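# Carry glass vial to balance pan and close doors

## Task

Take the vial from the shelved bench beside the door and carry it to the balance on the shelved bench beside the window. Set it upright on the balance pan, then close every one of the balance's glass doors. The attempt fails if the balance tips over, is shoved out of position or has too much weight put on its pan. It also fails if the vial touches the floor or breaks, and a glass vial breaks from a drop of more than a few centimetres or a hard bump. The parked cart, pedal bin and stool may be moved. Finish by releasing the vial and backing the robot away. The attempt fails if the robot falls or is left leaning.

## Robot and tools

ROBOT. A simulated Hello Robot Stretch 3 with a single arm. It has a two-wheeled base (0.33 m long, 0.34 m wide), a lift that moves the arm up and down a mast, and a telescoping arm pointing out of the robot's RIGHT side. The arm cannot reach forward; to shift the gripper forward or back you drive the base. The base cannot move sideways. It turns about the point midway between its wheels, 0.05 m behind its front edge. With the arm pulled in and the wrist folded, a turn sweeps a circle of radius 0.28 m. An unfolded, level gripper reaches outside that circle.

FRAMES. The base frame sits on the floor between the drive wheels, with x forward, y left and z up. hand_pose is reported in this frame at the point where the closed fingertips meet. With all wrist joints at zero, that hand frame has x up, y pointing back along the arm toward the mast, and z toward the robot's rear. The odometry frame is the base frame as it was at the start. base_odometry counts wheel turns, so wheel slip shows up as travel. Heading is positive to the left, between -3.142 and 3.142.

TOOL execute_actions. Arguments: "actions", a list holding one action or none, and an optional "cameras" list. Camera names are head_camera, nav_camera, wrist_camera or all. Leaving it out or passing null gives every camera; [] gives none. An action may contain "base", "joints", or both, plus an optional "contact_limits". Its motions begin together.
- base: exactly one of two keys, and both are offsets from where the base last reported itself. {"translate_m": d} drives straight, in metres, from -1 to 1, with positive meaning forward. {"rotate_rad": d} turns in place, in radians, from -3.2 to 3.2, with positive meaning counter-clockwise (left).
- joints: absolute targets, each a single number keyed by joint name. lift_m is 0 to 1.1 (arm height on the mast). arm_m is 0 to 0.52 (extension). wrist_yaw_rad is -1.345 to 4.42; 0 points along the arm, positive swings toward the front, and 3.0 folds the gripper over the base. wrist_pitch_rad is -1.57 to 0.451; 0 is level and negative tips the fingertips down. wrist_roll_rad is -2.911 to 2.911; at 0 the fingers lie side by side. gripper_m is -0.089 to 0.179, where larger means wider. The real fingertip gap is smaller than this value: 0.007 less when almost shut, 0.025 less when fully open, and 0 below 0.007. head_pan_rad is -3.953 to 1.73; 0 looks ahead, positive turns left, and -1.57 looks along the arm. head_tilt_rad is -1.53 to 0.419; negative looks down. The tolerances for counting as done are 0.004 on lift, arm and gripper, 0.02 on yaw, roll and head, and 0.05 on pitch.
- contact_limits: only arm_m is allowed. It is a motor_effort percentage from 1 to 100 at which the arm motion halts with contact_stop. A lower value is softer, but one that is too low stops the arm at once. The value is capped at the maximum shown in the result. It also limits holding force until the next action.
Any unknown key or out-of-range number rejects the whole call, and nothing moves. A joint or the base you leave out may still be driving toward its previous target. No action runs longer than 15 s.

TOOL wait: {"seconds": 0 to 10}. It commands nothing new and returns the same state and images as an empty action.
TOOL zoom_image: {"camera", "region": [x0, y0, x1, y1]}. Pixel coordinates start at the top-left, and the region can be at most 504 by 504. It only works on cameras whose full image came in the latest result. The image sizes are 896x504 for head_camera, 672x504 for nav_camera and 644x364 for wrist_camera.
TOOL finished_scene: {"scene": number of the current scene}. It ends the scene and cannot be undone, so the goal must already be met and stable.

RESULT LINES. base_status and joint_status tell how each motion ended. done means it reached the target; for the base it only means the wheels turned that far. off_target means it stopped elsewhere and may still be pushing. After contact_stop, time_out or torque_fault, the old target is dropped. The arm and the lift stop on a firm push and then go slack until you command them again; a slack lift can sink under load or keep pressing. on_its_own covers things you did not command, where "held at" is a target, not a position. If a result reports a stop, later calls in the same reply are skipped. lidar_m gives 12 distances in 30-degree sectors, counter-clockwise from straight ahead: the 4th is left, the 7th behind and the 10th right. Its scan plane is 0.17 m above the floor, its range is 0.15 to 12 m, and it cannot see glass or the robot's own parts. wrist_depth_mm and head_depth_mm are 7x7 grids of median depths, with "-" marking no reading. The head grid is laid out as its image is sent, which is sideways. motor_effort is a percentage with the peak in brackets, and its readings carry a fixed bias plus noise. turned_by_wheels and turned_by_imu give the turn since the last result. base_tilt is in degrees, with a fixed bias of up to about 4.

SPEED AND SAFETY. The base is fast only when the arm is stowed: lift_m under 0.30, arm_m under 0.03 and wrist_yaw_rad over 2.54. To fold or unfold the wrist safely, put lift_m between 0.32 and 0.95, wrist_pitch_rad at -0.4 and roll near 0. Once folded, the lift may go down to 0.25. If yaw is below -0.4, keep pitch at -0.5 or lower. To grip, command gripper_m below the object's width. To release, command at least 0.02 above the value where the fingers made contact. Neither the reading nor done proves that you are holding something. Use a low contact limit when the arm works high, because pushing above about 0.45 m can tip the robot. Do not drive while the gripper is holding onto something fixed. If base_tilt shows a lean, back off in small steps and lower the lift to about 0.2. Wrist servos that push hard switch off for 10 s. Lower the vial gently and never let go of it above the pan.

Each tool is called after "Emit:" as a command line: name --argument value for each argument, lists and objects as JSON in quotes; but a table of rows of numbers goes row by row, as --pt "numbers of a row", without its own name.

## Session

I'll start by looking at the current state.

Emit:
execute_actions --actions '[]'

Scene clock: 0.00 s.
base_odometry: x=+0.000 y=+0.000 heading=+0.000 (m, m, rad; odometry frame)
turned_by_wheels: +0.000 (rad since the last result)
turned_by_imu: +0.000 (rad since the last result)
base_tilt: forward=-0.8 right=-0.5 (deg)
lidar_m: 1.17 1.05 1.06 1.26 1.68 1.69 2.51 1.64 1.65 2.00 1.89 1.76
head_depth_mm: 1822 2570 2615 2657 2627 2608 2214 / 1831 2392 2430 2455 2487 2519 2190 / 1840 2119 2123 2158 2178 2179 2107 / 1868 1913 1931 1930 1954 1978 1984 / 1214 1777 1783 1787 1793 1789 1787 / 1110 1120 1122 1132 1136 1146 1154 / 1027 1034 1041 1046 1052 1056 1061
base_status: not commanded
joint_positions: lift_m=+0.545 arm_m=+0.002 wrist_yaw_rad=+3.060 wrist_pitch_rad=-0.504 wrist_roll_rad=-0.013 gripper_m=+0.037 head_pan_rad=+0.001 head_tilt_rad=+0.003
joint_status: not commanded
motor_effort: left_wheel=+0 right_wheel=+1 lift_m=+34 arm_m=+0 wrist_yaw_rad=+0 wrist_pitch_rad=+4 wrist_roll_rad=+0 gripper_m=+0 head_pan_rad=+1 head_tilt_rad=+2 (%)
hand_pose: x=-0.0039 y=+0.0649 z=+0.5390 quat_wxyz=(+0.203, +0.687, +0.150, +0.682) (m; base frame)
wrist_depth_mm: - - - - - - 777 / - - - - - - 824 / - - - - - - 870 / - - - - - - 937 / 878 867 - 859 884 860 866 / 762 754 - 744 763 732 739 / 650 656 643 652 644 655 648
pictures: head_camera (sideways: a quarter turn clockwise sets it upright), nav_camera (sideways: a quarter turn counterclockwise sets it upright), wrist_camera
Images, in order (width x height): head_camera 896x504, nav_camera 672x504, wrist_camera 644x364.

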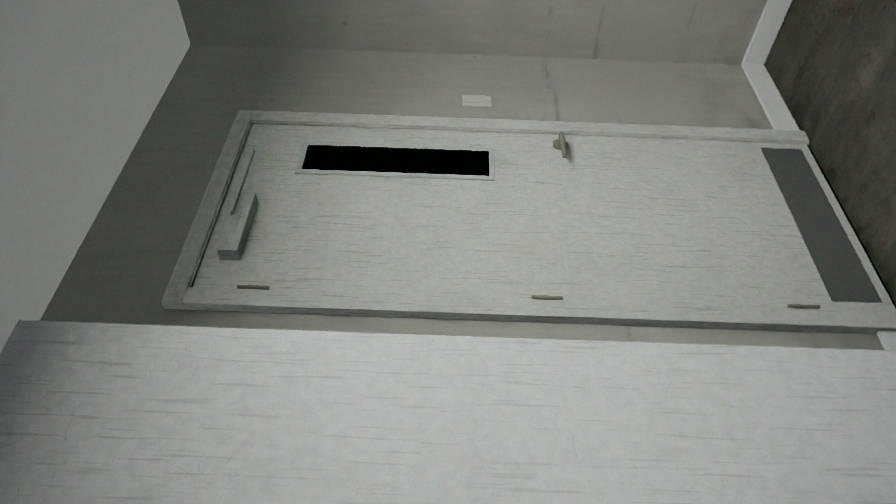

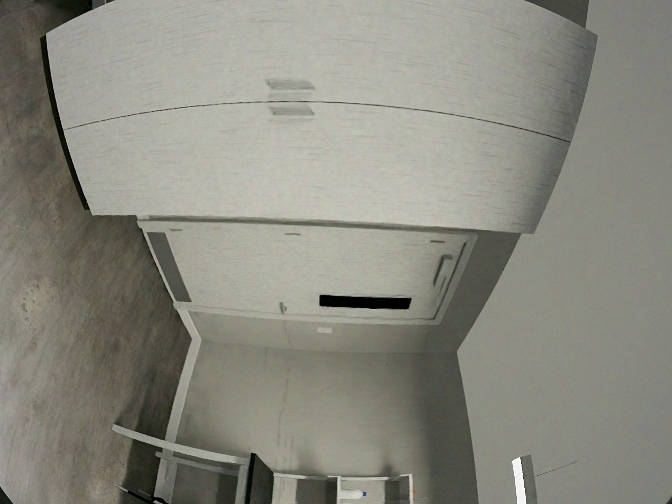

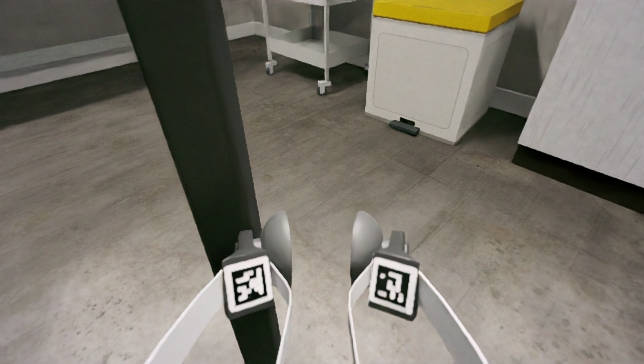

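Emit:
execute_actions --actions '[{"joints": {"head_pan_rad": -1.0, "head_tilt_rad": -0.3}}]' --cameras '["head_camera", "nav_camera"]'

Emit:
execute_actions --actions '[{"joints": {"head_pan_rad": -2.0, "head_tilt_rad": -0.3}}]' --cameras '["head_camera", "nav_camera"]'

Emit:
execute_actions --actions '[{"joints": {"head_pan_rad": -3.1, "head_tilt_rad": -0.3}}]' --cameras '["head_camera", "nav_camera"]'

Scene clock: 4.77 s.
base_odometry: x=+0.000 y=+0.000 heading=+0.000 (m, m, rad; odometry frame)
turned_by_wheels: +0.000 (rad since the last result)
turned_by_imu: +0.001 (rad since the last result)
base_tilt: forward=-0.9 right=-0.5 (deg)
lidar_m: 1.17 1.05 1.06 1.26 1.68 1.68 2.50 1.64 1.65 2.00 1.88 1.75
head_depth_mm: 2190 2351 2492 2704 2604 1954 1518 / 2188 2333 2434 2561 2657 1941 1516 / 2155 2283 2449 2608 2605 1941 1503 / 2109 2260 2386 2101 2567 1914 1490 / 2070 2199 2333 2472 2509 1894 1483 / 2078 2192 2290 2460 2506 1884 1478 / 2036 2164 2259 2324 2437 1879 1468
base_status: not commanded
joint_positions: lift_m=+0.545 arm_m=+0.002 wrist_yaw_rad=+3.060 wrist_pitch_rad=-0.504 wrist_roll_rad=-0.013 gripper_m=+0.037 head_pan_rad=-0.993 head_tilt_rad=-0.296
joint_status: all done
motor_effort: left_wheel=+1(0) right_wheel=+1(1) lift_m=+34(34) arm_m=+0(0) wrist_yaw_rad=+1(1) wrist_pitch_rad=+4(4) wrist_roll_rad=+0(0) gripper_m=+1(0) head_pan_rad=-4(41) head_tilt_rad=-2(25) (%)
hand_pose: x=-0.0039 y=+0.0649 z=+0.5390 quat_wxyz=(+0.203, +0.687, +0.150, +0.682) (m; base frame)
wrist_depth_mm: - - - - - - 790 / - - - - - - 812 / - - - - - - 868 / - - - - - - 952 / 877 881 - 856 867 862 856 / 750 747 - 742 762 739 734 / 656 659 637 653 657 654 648
pictures: head_camera (sideways: a quarter turn clockwise sets it upright), nav_camera (sideways: a quarter turn counterclockwise sets it upright)
Images, in order (width x height): head_camera 896x504, nav_camera 672x504.

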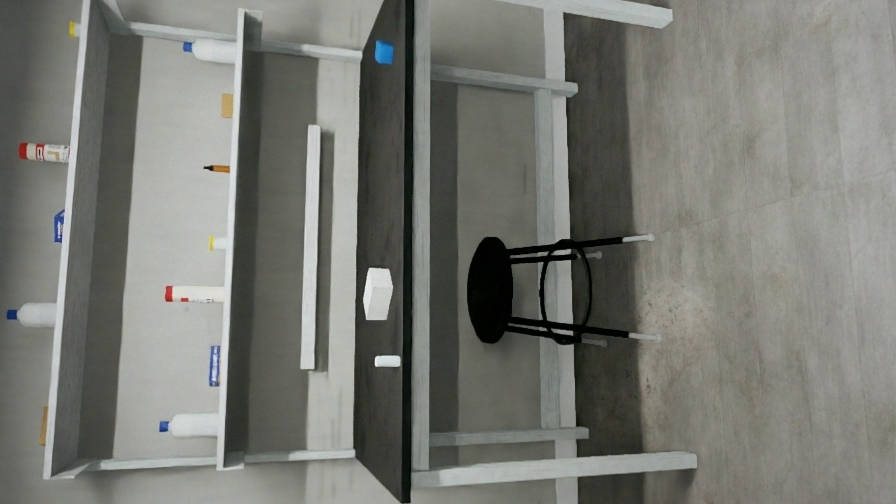

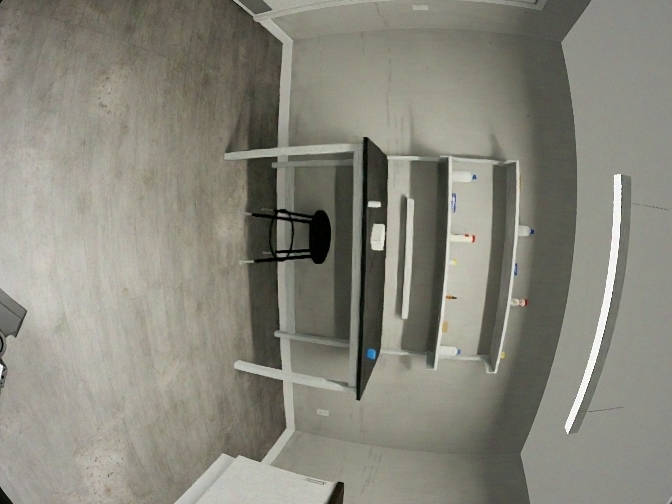

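Scene clock: 5.87 s.
base_odometry: x=+0.000 y=+0.000 heading=+0.000 (m, m, rad; odometry frame)
turned_by_wheels: +0.000 (rad since the last result)
turned_by_imu: +0.000 (rad since the last result)
base_tilt: forward=-0.8 right=-0.6 (deg)
lidar_m: 1.17 1.05 1.06 1.26 1.68 1.69 2.50 1.65 1.65 2.01 1.89 1.75
head_depth_mm: 1617 1696 2087 1602 1656 1746 1519 / 1683 1762 2164 1676 1746 1830 1505 / 1760 1842 2242 1767 1839 1909 1506 / 1846 1940 2346 1827 1935 1918 1494 / 1924 2028 2455 1943 2064 1905 1477 / 2353 2506 2625 2050 2199 1882 1479 / 2503 2656 2791 3017 2596 1870 1466
base_status: not commanded
joint_positions: lift_m=+0.545 arm_m=+0.002 wrist_yaw_rad=+3.060 wrist_pitch_rad=-0.504 wrist_roll_rad=-0.013 gripper_m=+0.037 head_pan_rad=-1.993 head_tilt_rad=-0.296
joint_status: all done
motor_effort: left_wheel=+1(0) right_wheel=+2(1) lift_m=+34(34) arm_m=+0(0) wrist_yaw_rad=+0(0) wrist_pitch_rad=+4(4) wrist_roll_rad=+0(0) gripper_m=+0(0) head_pan_rad=-3(41) head_tilt_rad=-1(2) (%)
hand_pose: x=-0.0039 y=+0.0649 z=+0.5390 quat_wxyz=(+0.203, +0.687, +0.150, +0.682) (m; base frame)
wrist_depth_mm: - - - - - - 766 / - - - - - - 830 / - - - - - - 869 / - - - - - - 940 / 868 880 - 877 872 859 854 / 745 748 - 744 760 747 738 / 660 659 636 648 647 644 649
pictures: head_camera (sideways: a quarter turn clockwise sets it upright), nav_camera (sideways: a quarter turn counterclockwise sets it upright)
Images, in order (width x height): head_camera 896x504, nav_camera 672x504.

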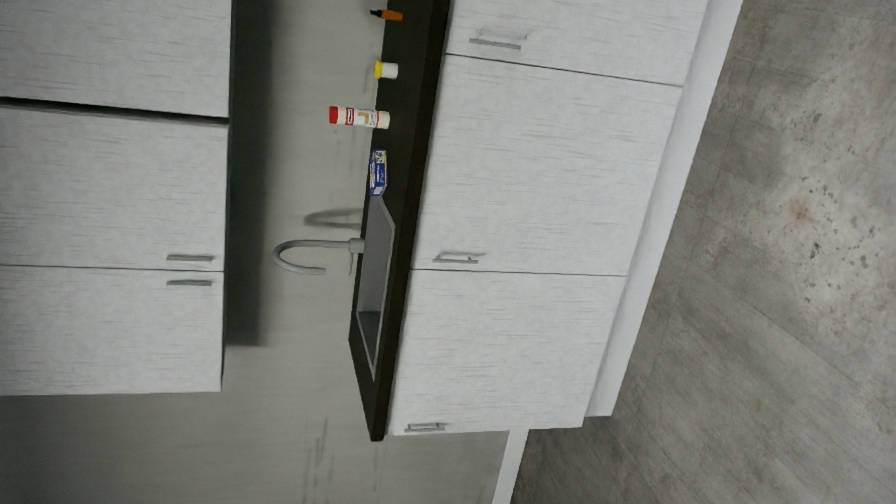

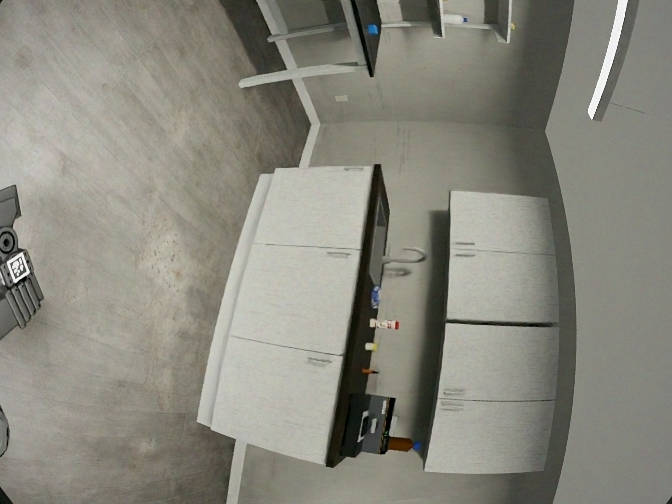

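Scene clock: 7.00 s.
base_odometry: x=+0.000 y=+0.000 heading=+0.000 (m, m, rad; odometry frame)
turned_by_wheels: +0.000 (rad since the last result)
turned_by_imu: +0.000 (rad since the last result)
base_tilt: forward=-0.8 right=-0.6 (deg)
lidar_m: 1.17 1.05 1.06 1.25 1.68 1.68 2.51 1.65 1.65 2.00 1.88 1.75
head_depth_mm: 2360 2424 2500 2591 2585 1957 1516 / 2582 2698 2789 2916 2706 1936 1504 / 2647 2816 3018 3179 2701 1925 1504 / 2459 2627 2786 2974 2675 1915 1495 / 2295 2417 2572 2742 2627 1892 1484 / 2130 2258 2360 2518 2553 1884 1480 / 2009 2104 2211 2331 2407 1887 1469
base_status: not commanded
joint_positions: lift_m=+0.545 arm_m=+0.002 wrist_yaw_rad=+3.060 wrist_pitch_rad=-0.504 wrist_roll_rad=-0.013 gripper_m=+0.037 head_pan_rad=-3.093 head_tilt_rad=-0.296
joint_status: all done
motor_effort: left_wheel=+0(0) right_wheel=+1(1) lift_m=+34(34) arm_m=+0(0) wrist_yaw_rad=+0(0) wrist_pitch_rad=+4(4) wrist_roll_rad=+0(0) gripper_m=+0(0) head_pan_rad=-4(40) head_tilt_rad=-2(1) (%)
hand_pose: x=-0.0039 y=+0.0649 z=+0.5390 quat_wxyz=(+0.203, +0.687, +0.150, +0.682) (m; base frame)
wrist_depth_mm: - - - - - - 788 / - - - - - - 808 / - - - - - - 858 / - - - - - - 940 / 876 887 - 883 882 871 858 / 764 748 - 734 759 750 737 / 657 660 637 652 658 645 647
pictures: head_camera (sideways: a quarter turn clockwise sets it upright), nav_camera (sideways: a quarter turn counterclockwise sets it upright)
Images, in order (width x height): head_camera 896x504, nav_camera 672x504.

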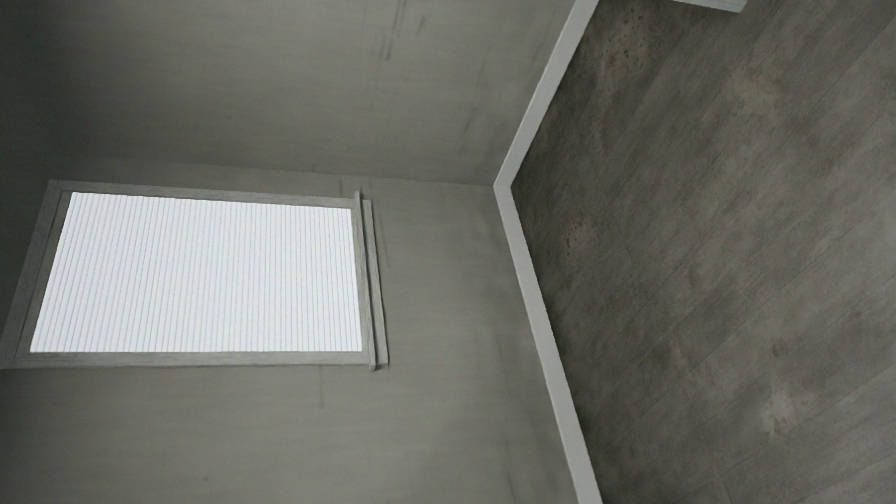

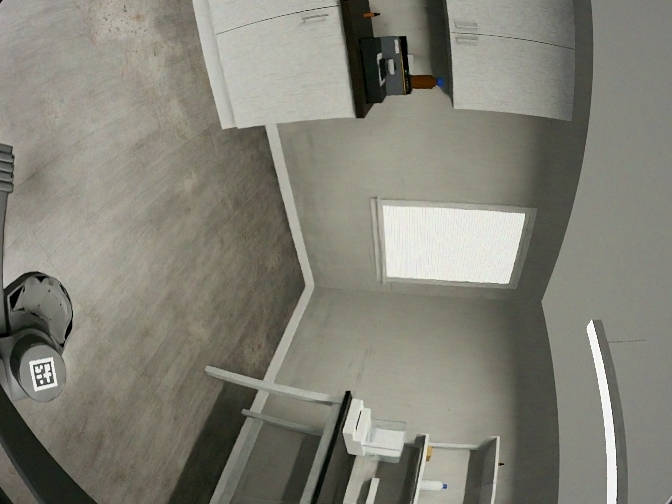

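Emit:
execute_actions --actions '[{"joints": {"head_pan_rad": -3.9, "head_tilt_rad": -0.3}}]' --cameras '["head_camera", "nav_camera"]'

Scene clock: 10.13 s.
base_odometry: x=+0.000 y=+0.000 heading=+0.000 (m, m, rad; odometry frame)
turned_by_wheels: +0.000 (rad since the last result)
turned_by_imu: +0.001 (rad since the last result)
base_tilt: forward=-0.8 right=-0.5 (deg)
lidar_m: 1.17 1.05 1.06 1.26 1.67 1.69 2.51 1.64 1.66 2.00 1.89 1.75
head_depth_mm: - - - - - - - / 1920 2033 - - - - - / 1921 2039 2155 1839 2428 1941 1505 / 1949 2082 2187 1795 2417 1919 1493 / 1977 2097 2222 2374 2460 1900 1489 / 2000 2117 1818 2311 2471 1885 1480 / 2045 2155 2267 1657 2337 1834 1474
base_status: not commanded
joint_positions: lift_m=+0.545 arm_m=+0.002 wrist_yaw_rad=+3.060 wrist_pitch_rad=-0.504 wrist_roll_rad=-0.013 gripper_m=+0.037 head_pan_rad=-3.893 head_tilt_rad=-0.296
joint_status: all done
motor_effort: left_wheel=+0(0) right_wheel=+1(2) lift_m=+34(34) arm_m=+0(0) wrist_yaw_rad=+0(0) wrist_pitch_rad=+4(4) wrist_roll_rad=+0(0) gripper_m=+0(0) head_pan_rad=-3(43) head_tilt_rad=-2(3) (%)
hand_pose: x=-0.0039 y=+0.0649 z=+0.5390 quat_wxyz=(+0.203, +0.687, +0.150, +0.682) (m; base frame)
wrist_depth_mm: - - - - - - 785 / - - - - - - 821 / - - - - - - 861 / - - - - - - 932 / 875 866 - 874 877 862 860 / 754 749 - 732 757 739 747 / 655 652 643 658 656 645 652
pictures: head_camera (sideways: a quarter turn clockwise sets it upright), nav_camera (sideways: a quarter turn counterclockwise sets it upright)
Images, in order (width x height): head_camera 896x504, nav_camera 672x504.

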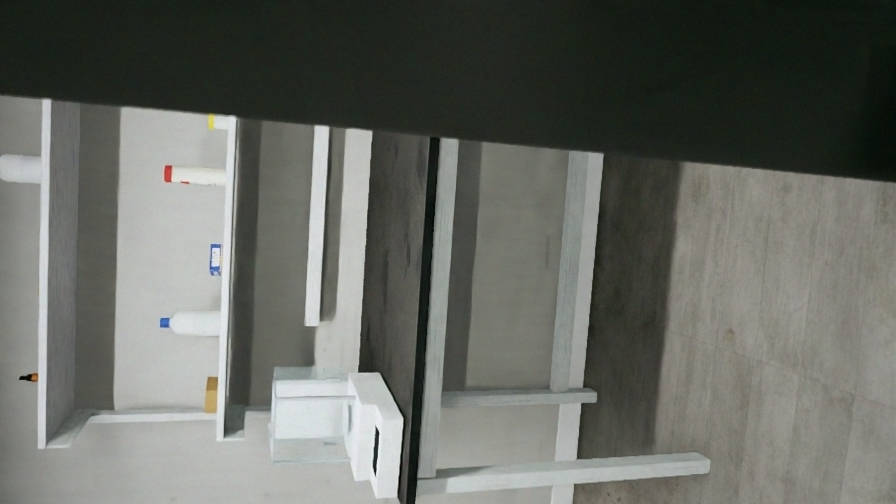

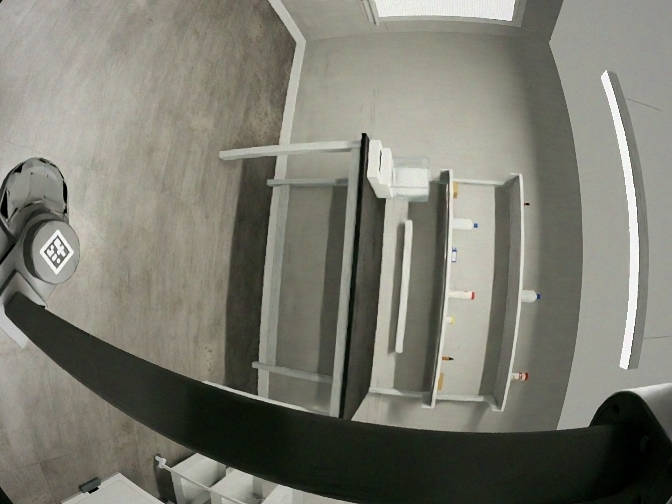

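Emit:
zoom_image --camera "head_camera" --region '[240, 340, 440, 504]'

Region (240, 340, 440, 504) of head_camera's 896x504 image, scaled by 2.520, with more detail than that image has; it fills the top 413 rows of this view, and the rest is white.

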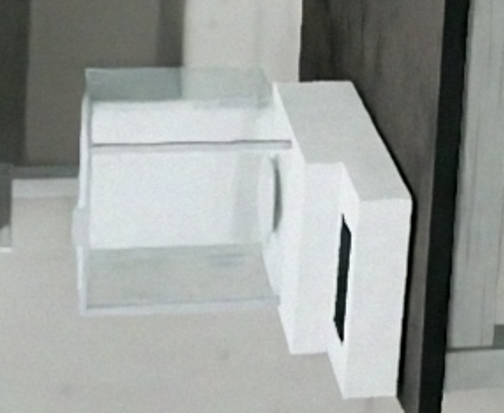

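Emit:
execute_actions --actions '[{"base": {"rotate_rad": -0.77}, "joints": {"wrist_pitch_rad": -0.4, "wrist_roll_rad": 0.0, "lift_m": 0.7, "head_pan_rad": -0.3, "head_tilt_rad": -0.4}}]' --cameras '["head_camera"]'

Emit:
execute_actions --actions '[{"base": {"translate_m": 1.0}, "joints": {"wrist_yaw_rad": 0.0, "lift_m": 0.9, "gripper_m": 0.12}}]' --cameras '["head_camera", "nav_camera"]'

Scene clock: 24.00 s.
base_odometry: x=+0.000 y=+0.000 heading=-0.770 (m, m, rad; odometry frame)
turned_by_wheels: -0.770 (rad since the last result)
turned_by_imu: -0.759 (rad since the last result)
base_tilt: forward=-0.9 right=-0.5 (deg)
lidar_m: 1.75 1.93 1.07 1.05 1.14 1.67 2.18 1.68 1.68 1.64 1.76 1.93
head_depth_mm: 2286 2483 2594 2860 2221 1754 1396 / 2208 2397 2258 2801 2286 1733 1390 / 2185 2342 2192 2735 2267 1707 1386 / 2135 2299 2136 2671 2244 1718 1377 / 2083 2238 1835 2538 2151 1703 1369 / 2042 2199 2008 2504 2133 1689 1356 / 1999 2148 1970 2487 2209 1679 1357
base_status: done
joint_positions: lift_m=+0.699 arm_m=+0.002 wrist_yaw_rad=+3.060 wrist_pitch_rad=-0.421 wrist_roll_rad=-0.005 gripper_m=+0.037 head_pan_rad=-0.307 head_tilt_rad=-0.395
joint_status: all done
motor_effort: left_wheel=+2(5) right_wheel=+0(2) lift_m=+52(54) arm_m=+0(0) wrist_yaw_rad=+1(0) wrist_pitch_rad=+6(9) wrist_roll_rad=+2(5) gripper_m=+0(1) head_pan_rad=+5(43) head_tilt_rad=-2(12) (%)
hand_pose: x=-0.0030 y=+0.0760 z=+0.7111 quat_wxyz=(+0.176, +0.695, +0.120, +0.687) (m; base frame)
wrist_depth_mm: - - - 953 959 963 - / - - - - - - - / - - - - - - - / - - - - - - - / - - - - - - - / - - - - - - 964 / 859 849 - 842 834 824 827
pictures: head_camera (sideways: a quarter turn clockwise sets it upright)
Images, in order (width x height): head_camera 896x504.

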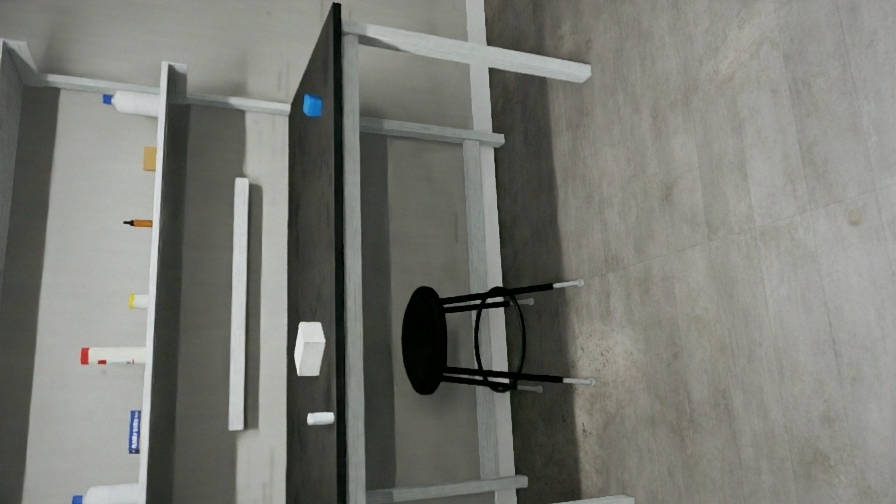

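Scene clock: 35.30 s.
base_odometry: x=+0.718 y=-0.696 heading=-0.770 (m, m, rad; odometry frame)
turned_by_wheels: +0.000 (rad since the last result)
turned_by_imu: +0.006 (rad since the last result)
base_tilt: forward=-0.9 right=-0.6 (deg)
lidar_m: 0.76 1.59 1.41 0.99 1.02 1.68 2.65 3.06 1.77 1.74 1.37 0.90
head_depth_mm: 1344 1457 1563 1028 1859 1736 1391 / 1316 1427 1529 1015 1813 1727 1388 / 1287 1383 1475 914 1156 1604 1343 / 1234 1355 1447 914 1135 1594 1333 / 1236 1328 1416 977 812 1636 1334 / 1198 1301 1385 966 787 1626 1358 / 1161 1267 1354 954 768 1613 1351
base_status: done
joint_positions: lift_m=+0.899 arm_m=+0.002 wrist_yaw_rad=+0.002 wrist_pitch_rad=-0.421 wrist_roll_rad=-0.004 gripper_m=+0.120 head_pan_rad=-0.307 head_tilt_rad=-0.395
joint_status: all done
motor_effort: left_wheel=+2(6) right_wheel=+0(1) lift_m=+52(54) arm_m=+0(0) wrist_yaw_rad=-2(2) wrist_pitch_rad=+6(6) wrist_roll_rad=+1(2) gripper_m=+0(90) head_pan_rad=+3(4) head_tilt_rad=-2(3) (%)
hand_pose: x=-0.0210 y=-0.3712 z=+0.9112 quat_wxyz=(+0.693, +0.149, -0.690, -0.147) (m; base frame)
wrist_depth_mm: 800 - - - - - - / - - - - - - - / - - - - - - - / - - - - - - - / - - - - - - - / - - - - - - - / - - - - - - -
pictures: head_camera (sideways: a quarter turn clockwise sets it upright), nav_camera (sideways: a quarter turn counterclockwise sets it upright)
Images, in order (width x height): head_camera 896x504, nav_camera 672x504.

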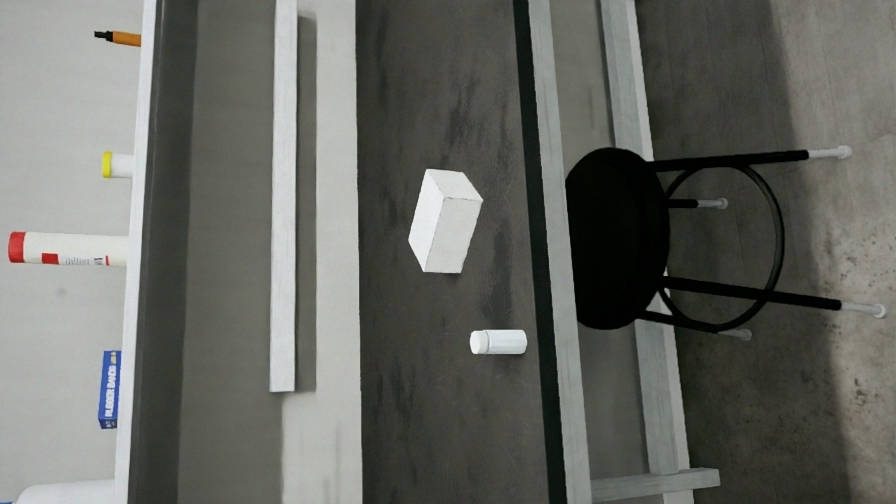

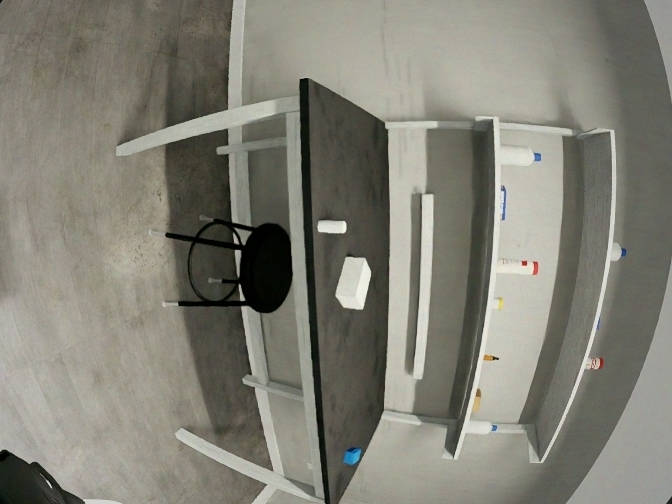

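Emit:
execute_actions --actions '[{"base": {"rotate_rad": 1.444}, "joints": {"wrist_pitch_rad": 0.0, "lift_m": 0.88, "head_pan_rad": -1.57, "head_tilt_rad": -0.55}}]'

Scene clock: 42.87 s.
base_odometry: x=+0.718 y=-0.696 heading=+0.674 (m, m, rad; odometry frame)
turned_by_wheels: +1.444 (rad since the last result)
turned_by_imu: +1.427 (rad since the last result)
base_tilt: forward=-0.9 right=-0.5 (deg)
lidar_m: 1.14 0.99 1.31 2.59 3.27 1.83 1.75 1.38 1.01 0.90 0.76 1.45
head_depth_mm: 1237 1324 1123 831 1762 1515 - / 1238 1319 1104 824 1335 1511 - / 1236 1321 1094 826 1506 - - / 1225 1350 1076 819 1736 - - / 1226 1345 1065 818 1732 1490 1247 / 1211 1329 1051 818 1779 1407 1210 / 1224 1348 1439 816 1648 1436 1231
base_status: done
joint_positions: lift_m=+0.881 arm_m=+0.002 wrist_yaw_rad=+0.002 wrist_pitch_rad=-0.025 wrist_roll_rad=-0.004 gripper_m=+0.120 head_pan_rad=-1.563 head_tilt_rad=-0.543
joint_status: all done
motor_effort: left_wheel=-2(5) right_wheel=+3(6) lift_m=+13(48) arm_m=-1(0) wrist_yaw_rad=-1(2) wrist_pitch_rad=+7(5) wrist_roll_rad=+1(1) gripper_m=+0(1) head_pan_rad=-4(43) head_tilt_rad=-3(18) (%)
hand_pose: x=-0.0211 y=-0.4028 z=+0.9889 quat_wxyz=(+0.709, +0.010, -0.705, -0.009) (m; base frame)
wrist_depth_mm: - - - - - - - / - - - - - - - / - - - - - - - / - - 733 618 599 684 682 / - 486 477 502 510 485 512 / - - - - 945 - - / - 558 - - 750 - -
pictures: head_camera (sideways: a quarter turn clockwise sets it upright), nav_camera (sideways: a quarter turn counterclockwise sets it upright), wrist_camera
Images, in order (width x height): head_camera 896x504, nav_camera 672x504, wrist_camera 644x364.

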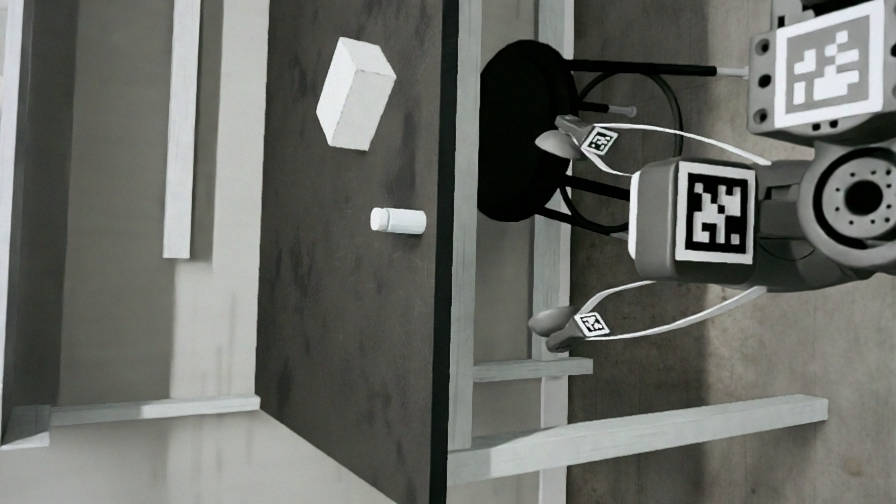

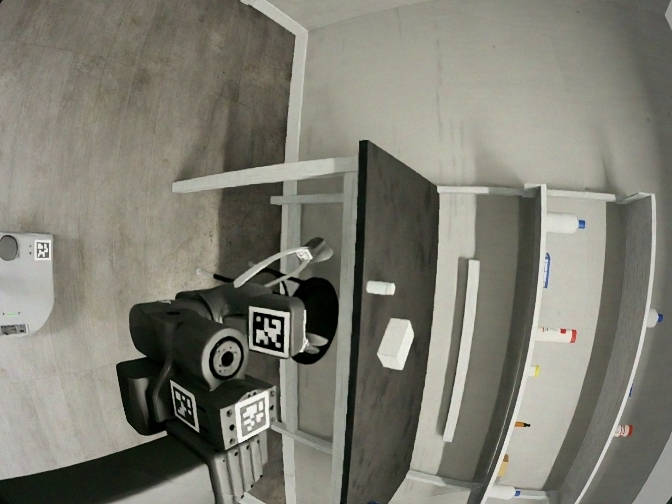

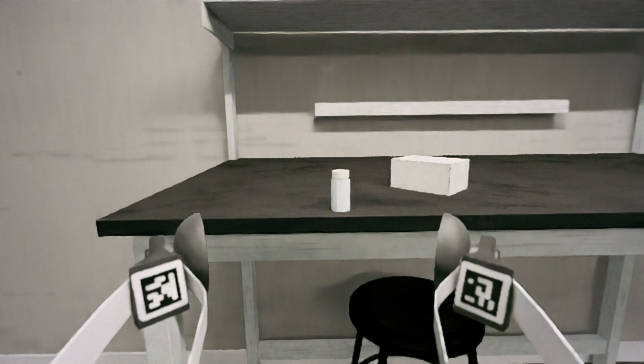

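Emit:
execute_actions --actions '[{"base": {"translate_m": -0.03}, "joints": {"lift_m": 0.84, "arm_m": 0.2}}]' --cameras '["head_camera", "wrist_camera"]'

Scene clock: 52.60 s.
base_odometry: x=+0.695 y=-0.715 heading=+0.674 (m, m, rad; odometry frame)
turned_by_wheels: +0.000 (rad since the last result)
turned_by_imu: +0.001 (rad since the last result)
base_tilt: forward=-0.8 right=-0.5 (deg)
lidar_m: 1.14 1.02 1.36 2.59 3.26 1.79 1.72 1.35 0.99 0.90 0.77 1.49
head_depth_mm: 1240 1323 1125 830 1773 - - / 1237 1318 1110 827 - 1427 1259 / 1229 1320 1091 813 - 1429 1253 / 1225 1351 1076 766 - 1453 1250 / 1226 1354 1061 821 1732 1497 1245 / 1213 1325 1051 818 1775 1484 1217 / 1222 1340 1112 814 955 1394 1229
base_status: done
joint_positions: lift_m=+0.841 arm_m=+0.200 wrist_yaw_rad=+0.001 wrist_pitch_rad=-0.024 wrist_roll_rad=-0.004 gripper_m=+0.120 head_pan_rad=-1.563 head_tilt_rad=-0.543
joint_status: all done
motor_effort: left_wheel=-2(5) right_wheel=+2(4) lift_m=+13(13) arm_m=+4(5) wrist_yaw_rad=-1(1) wrist_pitch_rad=+7(7) wrist_roll_rad=+1(1) gripper_m=+0(1) head_pan_rad=-3(3) head_tilt_rad=-3(3) (%)
hand_pose: x=-0.0211 y=-0.6003 z=+0.9492 quat_wxyz=(+0.709, +0.009, -0.705, -0.008) (m; base frame)
wrist_depth_mm: 923 940 939 935 933 943 940 / 947 971 955 979 975 966 - / - - - - - - - / - 526 519 433 429 393 479 / 286 298 281 279 278 286 271 / 310 309 314 313 317 315 318 / 334 - - - 670 666 -
pictures: head_camera (sideways: a quarter turn clockwise sets it upright), wrist_camera
Images, in order (width x height): head_camera 896x504, wrist_camera 644x364.

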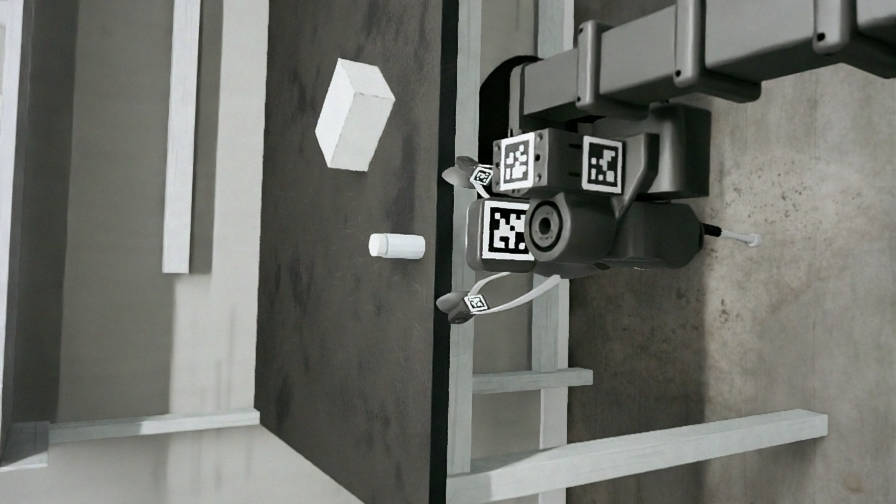

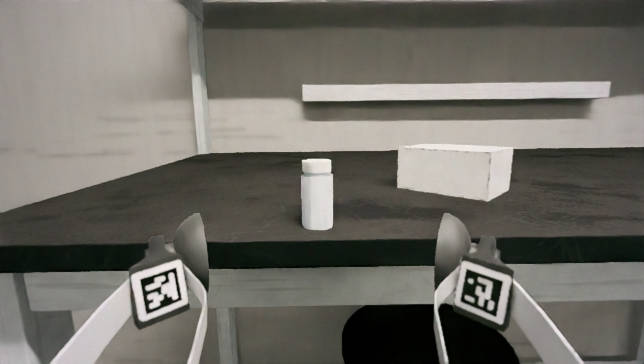

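Emit:
execute_actions --actions '[{"base": {"translate_m": 0.005}, "joints": {"arm_m": 0.315, "lift_m": 0.837}}]' --cameras '["head_camera", "wrist_camera"]'

Scene clock: 58.20 s.
base_odometry: x=+0.699 y=-0.712 heading=+0.674 (m, m, rad; odometry frame)
turned_by_wheels: +0.000 (rad since the last result)
turned_by_imu: +0.001 (rad since the last result)
base_tilt: forward=-0.9 right=-0.4 (deg)
lidar_m: 1.14 1.01 1.35 2.60 3.27 1.80 1.72 1.35 0.99 0.90 0.77 1.48
head_depth_mm: 1234 1321 1126 828 1799 - - / 1233 1315 1105 821 - 1470 1257 / 1240 1316 1092 - 1753 1501 1255 / 1234 1352 1074 820 1734 1452 1250 / 1224 1350 1060 821 1733 1487 1239 / 1212 1324 1047 816 1769 1479 1213 / 1219 1334 1422 818 982 1397 1228
base_status: done
joint_positions: lift_m=+0.838 arm_m=+0.315 wrist_yaw_rad=+0.001 wrist_pitch_rad=-0.024 wrist_roll_rad=-0.004 gripper_m=+0.120 head_pan_rad=-1.563 head_tilt_rad=-0.543
joint_status: all done
motor_effort: left_wheel=-2(3) right_wheel=+3(7) lift_m=+12(12) arm_m=+4(4) wrist_yaw_rad=-1(1) wrist_pitch_rad=+7(7) wrist_roll_rad=+1(1) gripper_m=+0(1) head_pan_rad=-4(3) head_tilt_rad=-3(3) (%)
hand_pose: x=-0.0211 y=-0.7153 z=+0.9462 quat_wxyz=(+0.709, +0.009, -0.705, -0.008) (m; base frame)
wrist_depth_mm: 826 835 836 839 851 849 858 / 847 846 864 850 855 851 868 / 876 863 885 894 886 898 893 / 903 506 495 483 365 289 404 / 277 287 270 181 267 269 261 / 189 201 186 175 184 195 182 / 154 154 155 156 156 157 157
pictures: head_camera (sideways: a quarter turn clockwise sets it upright), wrist_camera
Images, in order (width x height): head_camera 896x504, wrist_camera 644x364.

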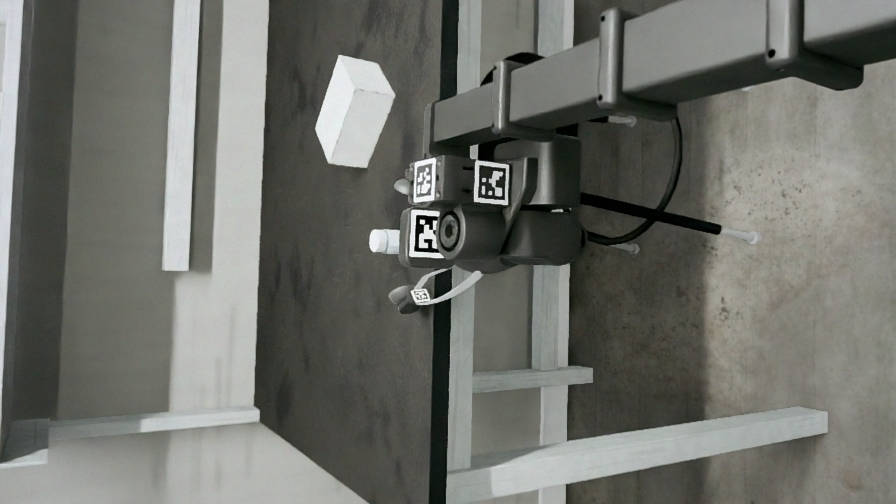

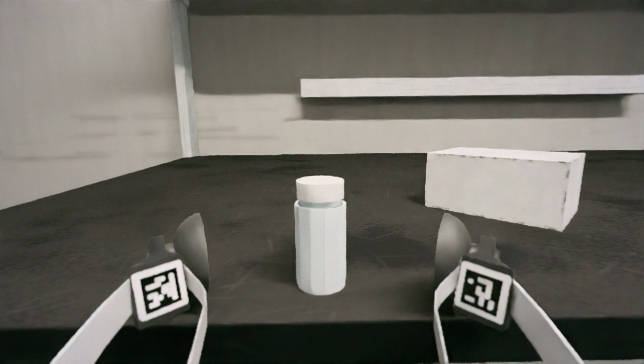

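Emit:
execute_actions --actions '[{"joints": {"arm_m": 0.34, "gripper_m": 0.07}}]' --cameras '["head_camera", "wrist_camera"]'

Scene clock: 61.53 s.
base_odometry: x=+0.699 y=-0.712 heading=+0.674 (m, m, rad; odometry frame)
turned_by_wheels: +0.000 (rad since the last result)
turned_by_imu: +0.001 (rad since the last result)
base_tilt: forward=-0.9 right=-0.5 (deg)
lidar_m: 1.14 1.01 1.35 2.60 3.28 1.80 1.72 1.35 1.00 0.90 0.77 1.48
head_depth_mm: 1238 1318 1118 833 1762 - - / 1235 1320 1108 821 - 1466 1259 / 1238 1320 1089 - 1758 1500 1253 / 1233 1348 1074 - 1736 1457 1247 / 1229 1349 1065 820 1737 1492 1246 / 1213 1332 1047 817 1781 1472 1217 / 1221 1339 1426 815 987 1394 1233
base_status: not commanded
joint_positions: lift_m=+0.838 arm_m=+0.340 wrist_yaw_rad=+0.001 wrist_pitch_rad=-0.024 wrist_roll_rad=-0.004 gripper_m=+0.070 head_pan_rad=-1.563 head_tilt_rad=-0.543
joint_status: all done
motor_effort: left_wheel=-2(2) right_wheel=+3(4) lift_m=+12(12) arm_m=+4(3) wrist_yaw_rad=+0(1) wrist_pitch_rad=+7(7) wrist_roll_rad=+1(1) gripper_m=+0(90) head_pan_rad=-4(3) head_tilt_rad=-3(4) (%)
hand_pose: x=-0.0211 y=-0.7403 z=+0.9462 quat_wxyz=(+0.709, +0.009, -0.705, -0.008) (m; base frame)
wrist_depth_mm: 800 801 827 826 825 827 826 / 833 828 829 837 833 839 846 / 853 850 864 854 867 861 879 / 853 502 498 486 414 276 261 / 277 274 298 150 290 262 247 / 189 188 - 154 - 183 182 / 143 143 142 141 141 140 140
pictures: head_camera (sideways: a quarter turn clockwise sets it upright), wrist_camera
Images, in order (width x height): head_camera 896x504, wrist_camera 644x364.

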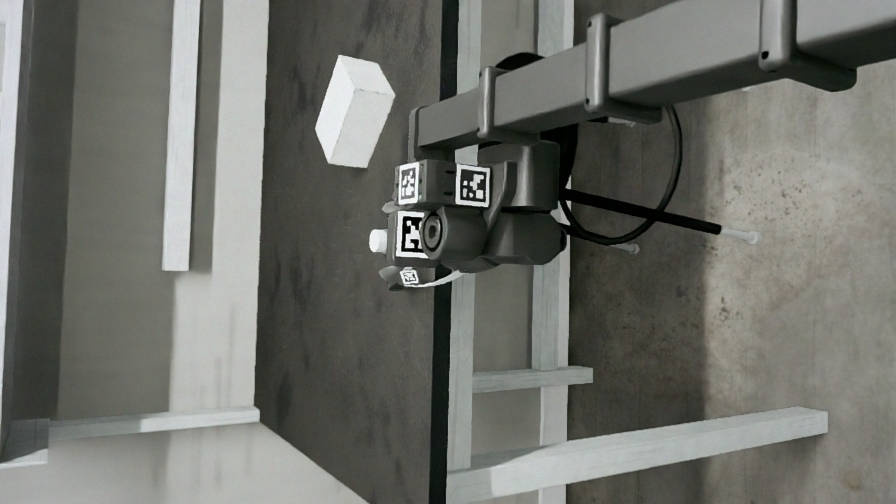

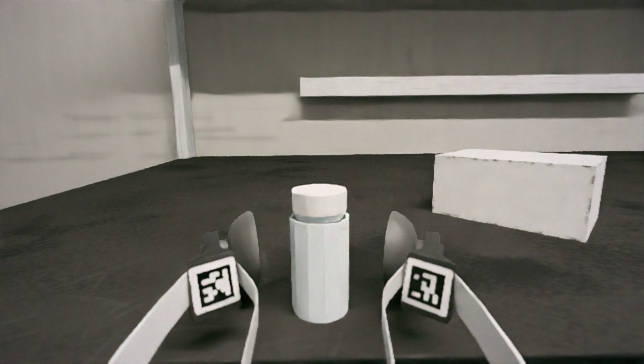

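Emit:
execute_actions --actions '[{"joints": {"arm_m": 0.35}}]' --cameras '[]'

Emit:
execute_actions --actions '[{"joints": {"gripper_m": 0.01}}]' --cameras '["wrist_camera"]'

Scene clock: 65.13 s.
base_odometry: x=+0.699 y=-0.712 heading=+0.674 (m, m, rad; odometry frame)
turned_by_wheels: +0.000 (rad since the last result)
turned_by_imu: +0.001 (rad since the last result)
base_tilt: forward=-0.9 right=-0.5 (deg)
lidar_m: 1.14 1.02 1.35 2.60 3.25 1.80 1.72 1.35 1.00 0.90 0.77 1.48
head_depth_mm: 1239 1327 1122 829 1764 - - / 1231 1322 1106 823 - 1472 1254 / 1235 1319 1091 - 1740 1502 1256 / 1235 1355 1074 - 1744 1464 1252 / 1227 1349 1063 818 1735 1490 1241 / 1208 1323 1046 818 1768 1473 1211 / 1221 1339 1414 816 987 1392 1227
base_status: not commanded
joint_positions: lift_m=+0.838 arm_m=+0.350 wrist_yaw_rad=+0.001 wrist_pitch_rad=-0.024 wrist_roll_rad=-0.004 gripper_m=+0.070 head_pan_rad=-1.563 head_tilt_rad=-0.543
joint_status: all done
motor_effort: left_wheel=-2(2) right_wheel=+4(4) lift_m=+12(12) arm_m=+4(5) wrist_yaw_rad=-1(1) wrist_pitch_rad=+7(7) wrist_roll_rad=+1(1) gripper_m=+0(1) head_pan_rad=-2(3) head_tilt_rad=-3(3) (%)
hand_pose: x=-0.0212 y=-0.7503 z=+0.9462 quat_wxyz=(+0.709, +0.009, -0.705, -0.008) (m; base frame)
wrist_depth_mm: 792 790 806 794 803 822 817 / 822 823 830 827 832 835 832 / 843 853 852 860 858 854 862 / 867 504 493 486 412 268 259 / 278 274 298 138 291 259 241 / 189 188 - 142 - 183 182 / 144 143 142 141 141 140 139
pictures: none
No camera images: the call's "cameras" was empty. Leave "cameras" out to get every camera's image.

Scene clock: 66.23 s.
base_odometry: x=+0.699 y=-0.712 heading=+0.674 (m, m, rad; odometry frame)
turned_by_wheels: +0.000 (rad since the last result)
turned_by_imu: +0.000 (rad since the last result)
base_tilt: forward=-0.9 right=-0.6 (deg)
lidar_m: 1.14 1.01 1.35 2.60 3.30 1.80 1.72 1.35 0.99 0.90 0.77 1.48
head_depth_mm: 1236 1321 1121 829 1770 - - / 1235 1322 1109 820 - 1473 1264 / 1231 1318 1091 - 1737 1499 1255 / 1229 1349 1079 - 1741 1455 1244 / 1227 1351 1062 821 1733 1491 1245 / 1213 1321 1050 818 1775 1486 1215 / 1221 1343 1416 815 985 1393 1228
base_status: not commanded
joint_positions: lift_m=+0.838 arm_m=+0.350 wrist_yaw_rad=+0.001 wrist_pitch_rad=-0.024 wrist_roll_rad=-0.004 gripper_m=+0.010 head_pan_rad=-1.563 head_tilt_rad=-0.543
joint_status: all done
motor_effort: left_wheel=-2(2) right_wheel=+4(4) lift_m=+12(12) arm_m=+4(4) wrist_yaw_rad=-1(1) wrist_pitch_rad=+7(7) wrist_roll_rad=+1(1) gripper_m=-9(92) head_pan_rad=-2(3) head_tilt_rad=-3(3) (%)
hand_pose: x=-0.0211 y=-0.7503 z=+0.9462 quat_wxyz=(+0.709, +0.009, -0.705, -0.008) (m; base frame)
wrist_depth_mm: 797 797 795 805 800 801 808 / 815 826 821 834 830 824 839 / 858 838 855 857 864 854 863 / 867 505 498 487 414 268 258 / 277 272 285 133 291 259 241 / 189 188 199 138 195 183 182 / 144 143 142 138 141 140 139
pictures: wrist_camera
Images, in order (width x height): wrist_camera 644x364.

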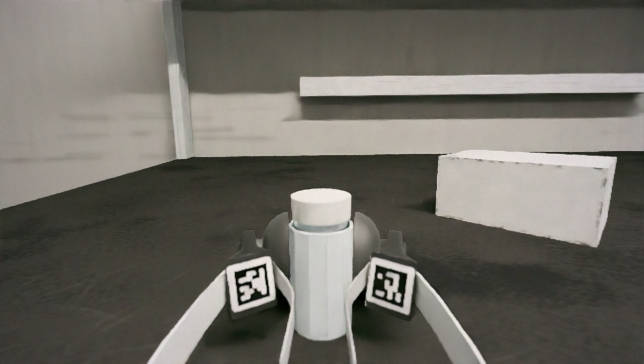

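Emit:
execute_actions --actions '[{"joints": {"gripper_m": -0.01}}]' --cameras '["wrist_camera"]'

Emit:
execute_actions --actions '[{"joints": {"lift_m": 0.865}}]' --cameras '["wrist_camera", "head_camera"]'

Scene clock: 70.00 s.
base_odometry: x=+0.699 y=-0.712 heading=+0.674 (m, m, rad; odometry frame)
turned_by_wheels: +0.000 (rad since the last result)
turned_by_imu: +0.001 (rad since the last result)
base_tilt: forward=-0.8 right=-0.5 (deg)
lidar_m: 1.14 1.02 1.35 2.60 3.28 1.80 1.72 1.35 1.00 0.90 0.77 1.48
head_depth_mm: 1241 1326 1123 828 1771 - - / 1236 1319 1109 820 - 1471 1257 / 1230 1319 1091 - 1743 1505 1256 / 1228 1350 1076 - 1751 1458 1245 / 1230 1346 1058 817 1734 1488 1241 / 1210 1325 1051 818 1783 1477 1216 / 1224 1340 1421 815 983 1394 1229
base_status: not commanded
joint_positions: lift_m=+0.838 arm_m=+0.350 wrist_yaw_rad=+0.001 wrist_pitch_rad=-0.024 wrist_roll_rad=-0.004 gripper_m=-0.009 head_pan_rad=-1.563 head_tilt_rad=-0.543
joint_status: all done
motor_effort: left_wheel=-2(1) right_wheel=+4(3) lift_m=+12(12) arm_m=+4(4) wrist_yaw_rad=-1(1) wrist_pitch_rad=+7(7) wrist_roll_rad=+1(1) gripper_m=-16(87) head_pan_rad=-3(4) head_tilt_rad=-4(3) (%)
hand_pose: x=-0.0211 y=-0.7503 z=+0.9462 quat_wxyz=(+0.709, +0.009, -0.705, -0.008) (m; base frame)
wrist_depth_mm: 802 795 800 808 809 811 820 / 820 812 823 816 822 821 831 / 842 860 849 860 851 864 872 / 871 504 494 486 414 268 259 / 277 273 296 133 290 257 240 / 189 187 199 135 189 183 181 / 144 143 141 137 140 140 139
pictures: wrist_camera
Images, in order (width x height): wrist_camera 644x364.

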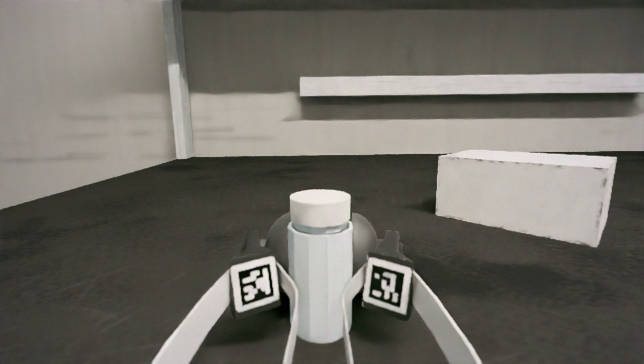

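Scene clock: 71.03 s.
base_odometry: x=+0.699 y=-0.712 heading=+0.674 (m, m, rad; odometry frame)
turned_by_wheels: +0.000 (rad since the last result)
turned_by_imu: +0.000 (rad since the last result)
base_tilt: forward=-0.8 right=-0.4 (deg)
lidar_m: 1.14 1.01 1.35 2.60 3.27 1.79 1.72 1.35 0.99 0.90 0.77 1.48
head_depth_mm: 1239 1325 1123 831 - - - / 1236 1319 1113 - 1423 1474 1261 / 1231 1319 1130 - 1695 1502 1249 / 1227 1353 1146 821 1733 1458 1242 / 1229 1341 1062 819 1740 1492 1241 / 1209 1328 1053 820 1772 1478 1213 / 1217 1340 1417 817 984 1396 1232
base_status: not commanded
joint_positions: lift_m=+0.864 arm_m=+0.350 wrist_yaw_rad=+0.001 wrist_pitch_rad=-0.024 wrist_roll_rad=-0.004 gripper_m=-0.009 head_pan_rad=-1.563 head_tilt_rad=-0.543
joint_status: all done
motor_effort: left_wheel=-1(2) right_wheel=+4(4) lift_m=+52(55) arm_m=+4(4) wrist_yaw_rad=-1(1) wrist_pitch_rad=+7(7) wrist_roll_rad=+1(1) gripper_m=-14(14) head_pan_rad=-3(4) head_tilt_rad=-4(2) (%)
hand_pose: x=-0.0211 y=-0.7503 z=+0.9727 quat_wxyz=(+0.709, +0.009, -0.705, -0.008) (m; base frame)
wrist_depth_mm: 797 794 802 812 810 814 827 / 818 819 819 828 822 822 830 / 835 846 859 858 874 845 865 / 878 861 634 619 605 312 588 / 355 350 379 133 314 274 248 / 242 239 254 135 242 234 232 / 184 184 181 165 180 179 178
pictures: head_camera (sideways: a quarter turn clockwise sets it upright), wrist_camera
Images, in order (width x height): head_camera 896x504, wrist_camera 644x364.

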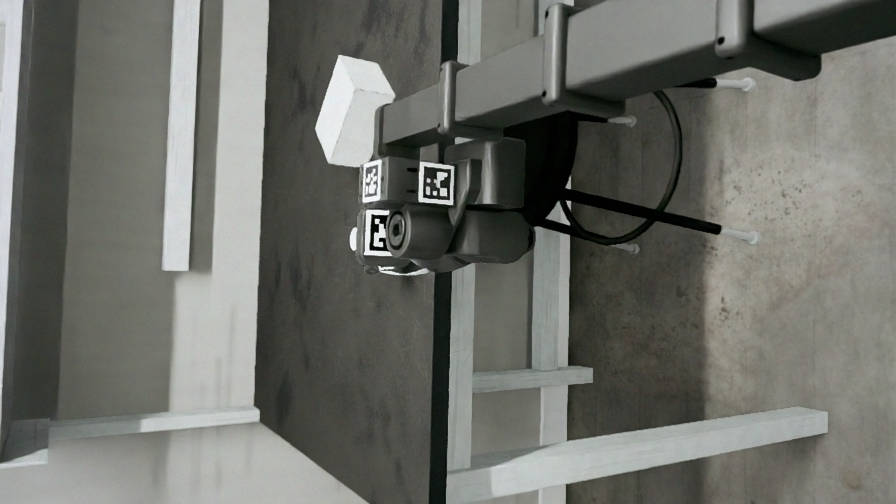

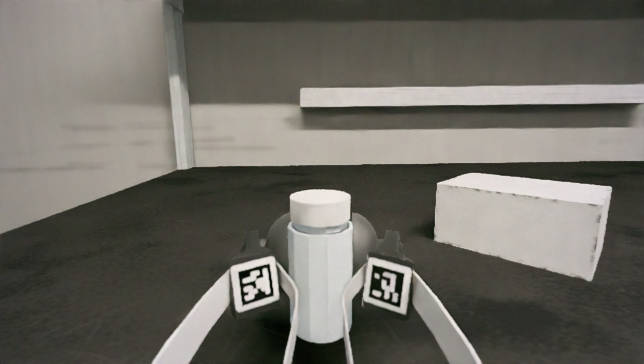

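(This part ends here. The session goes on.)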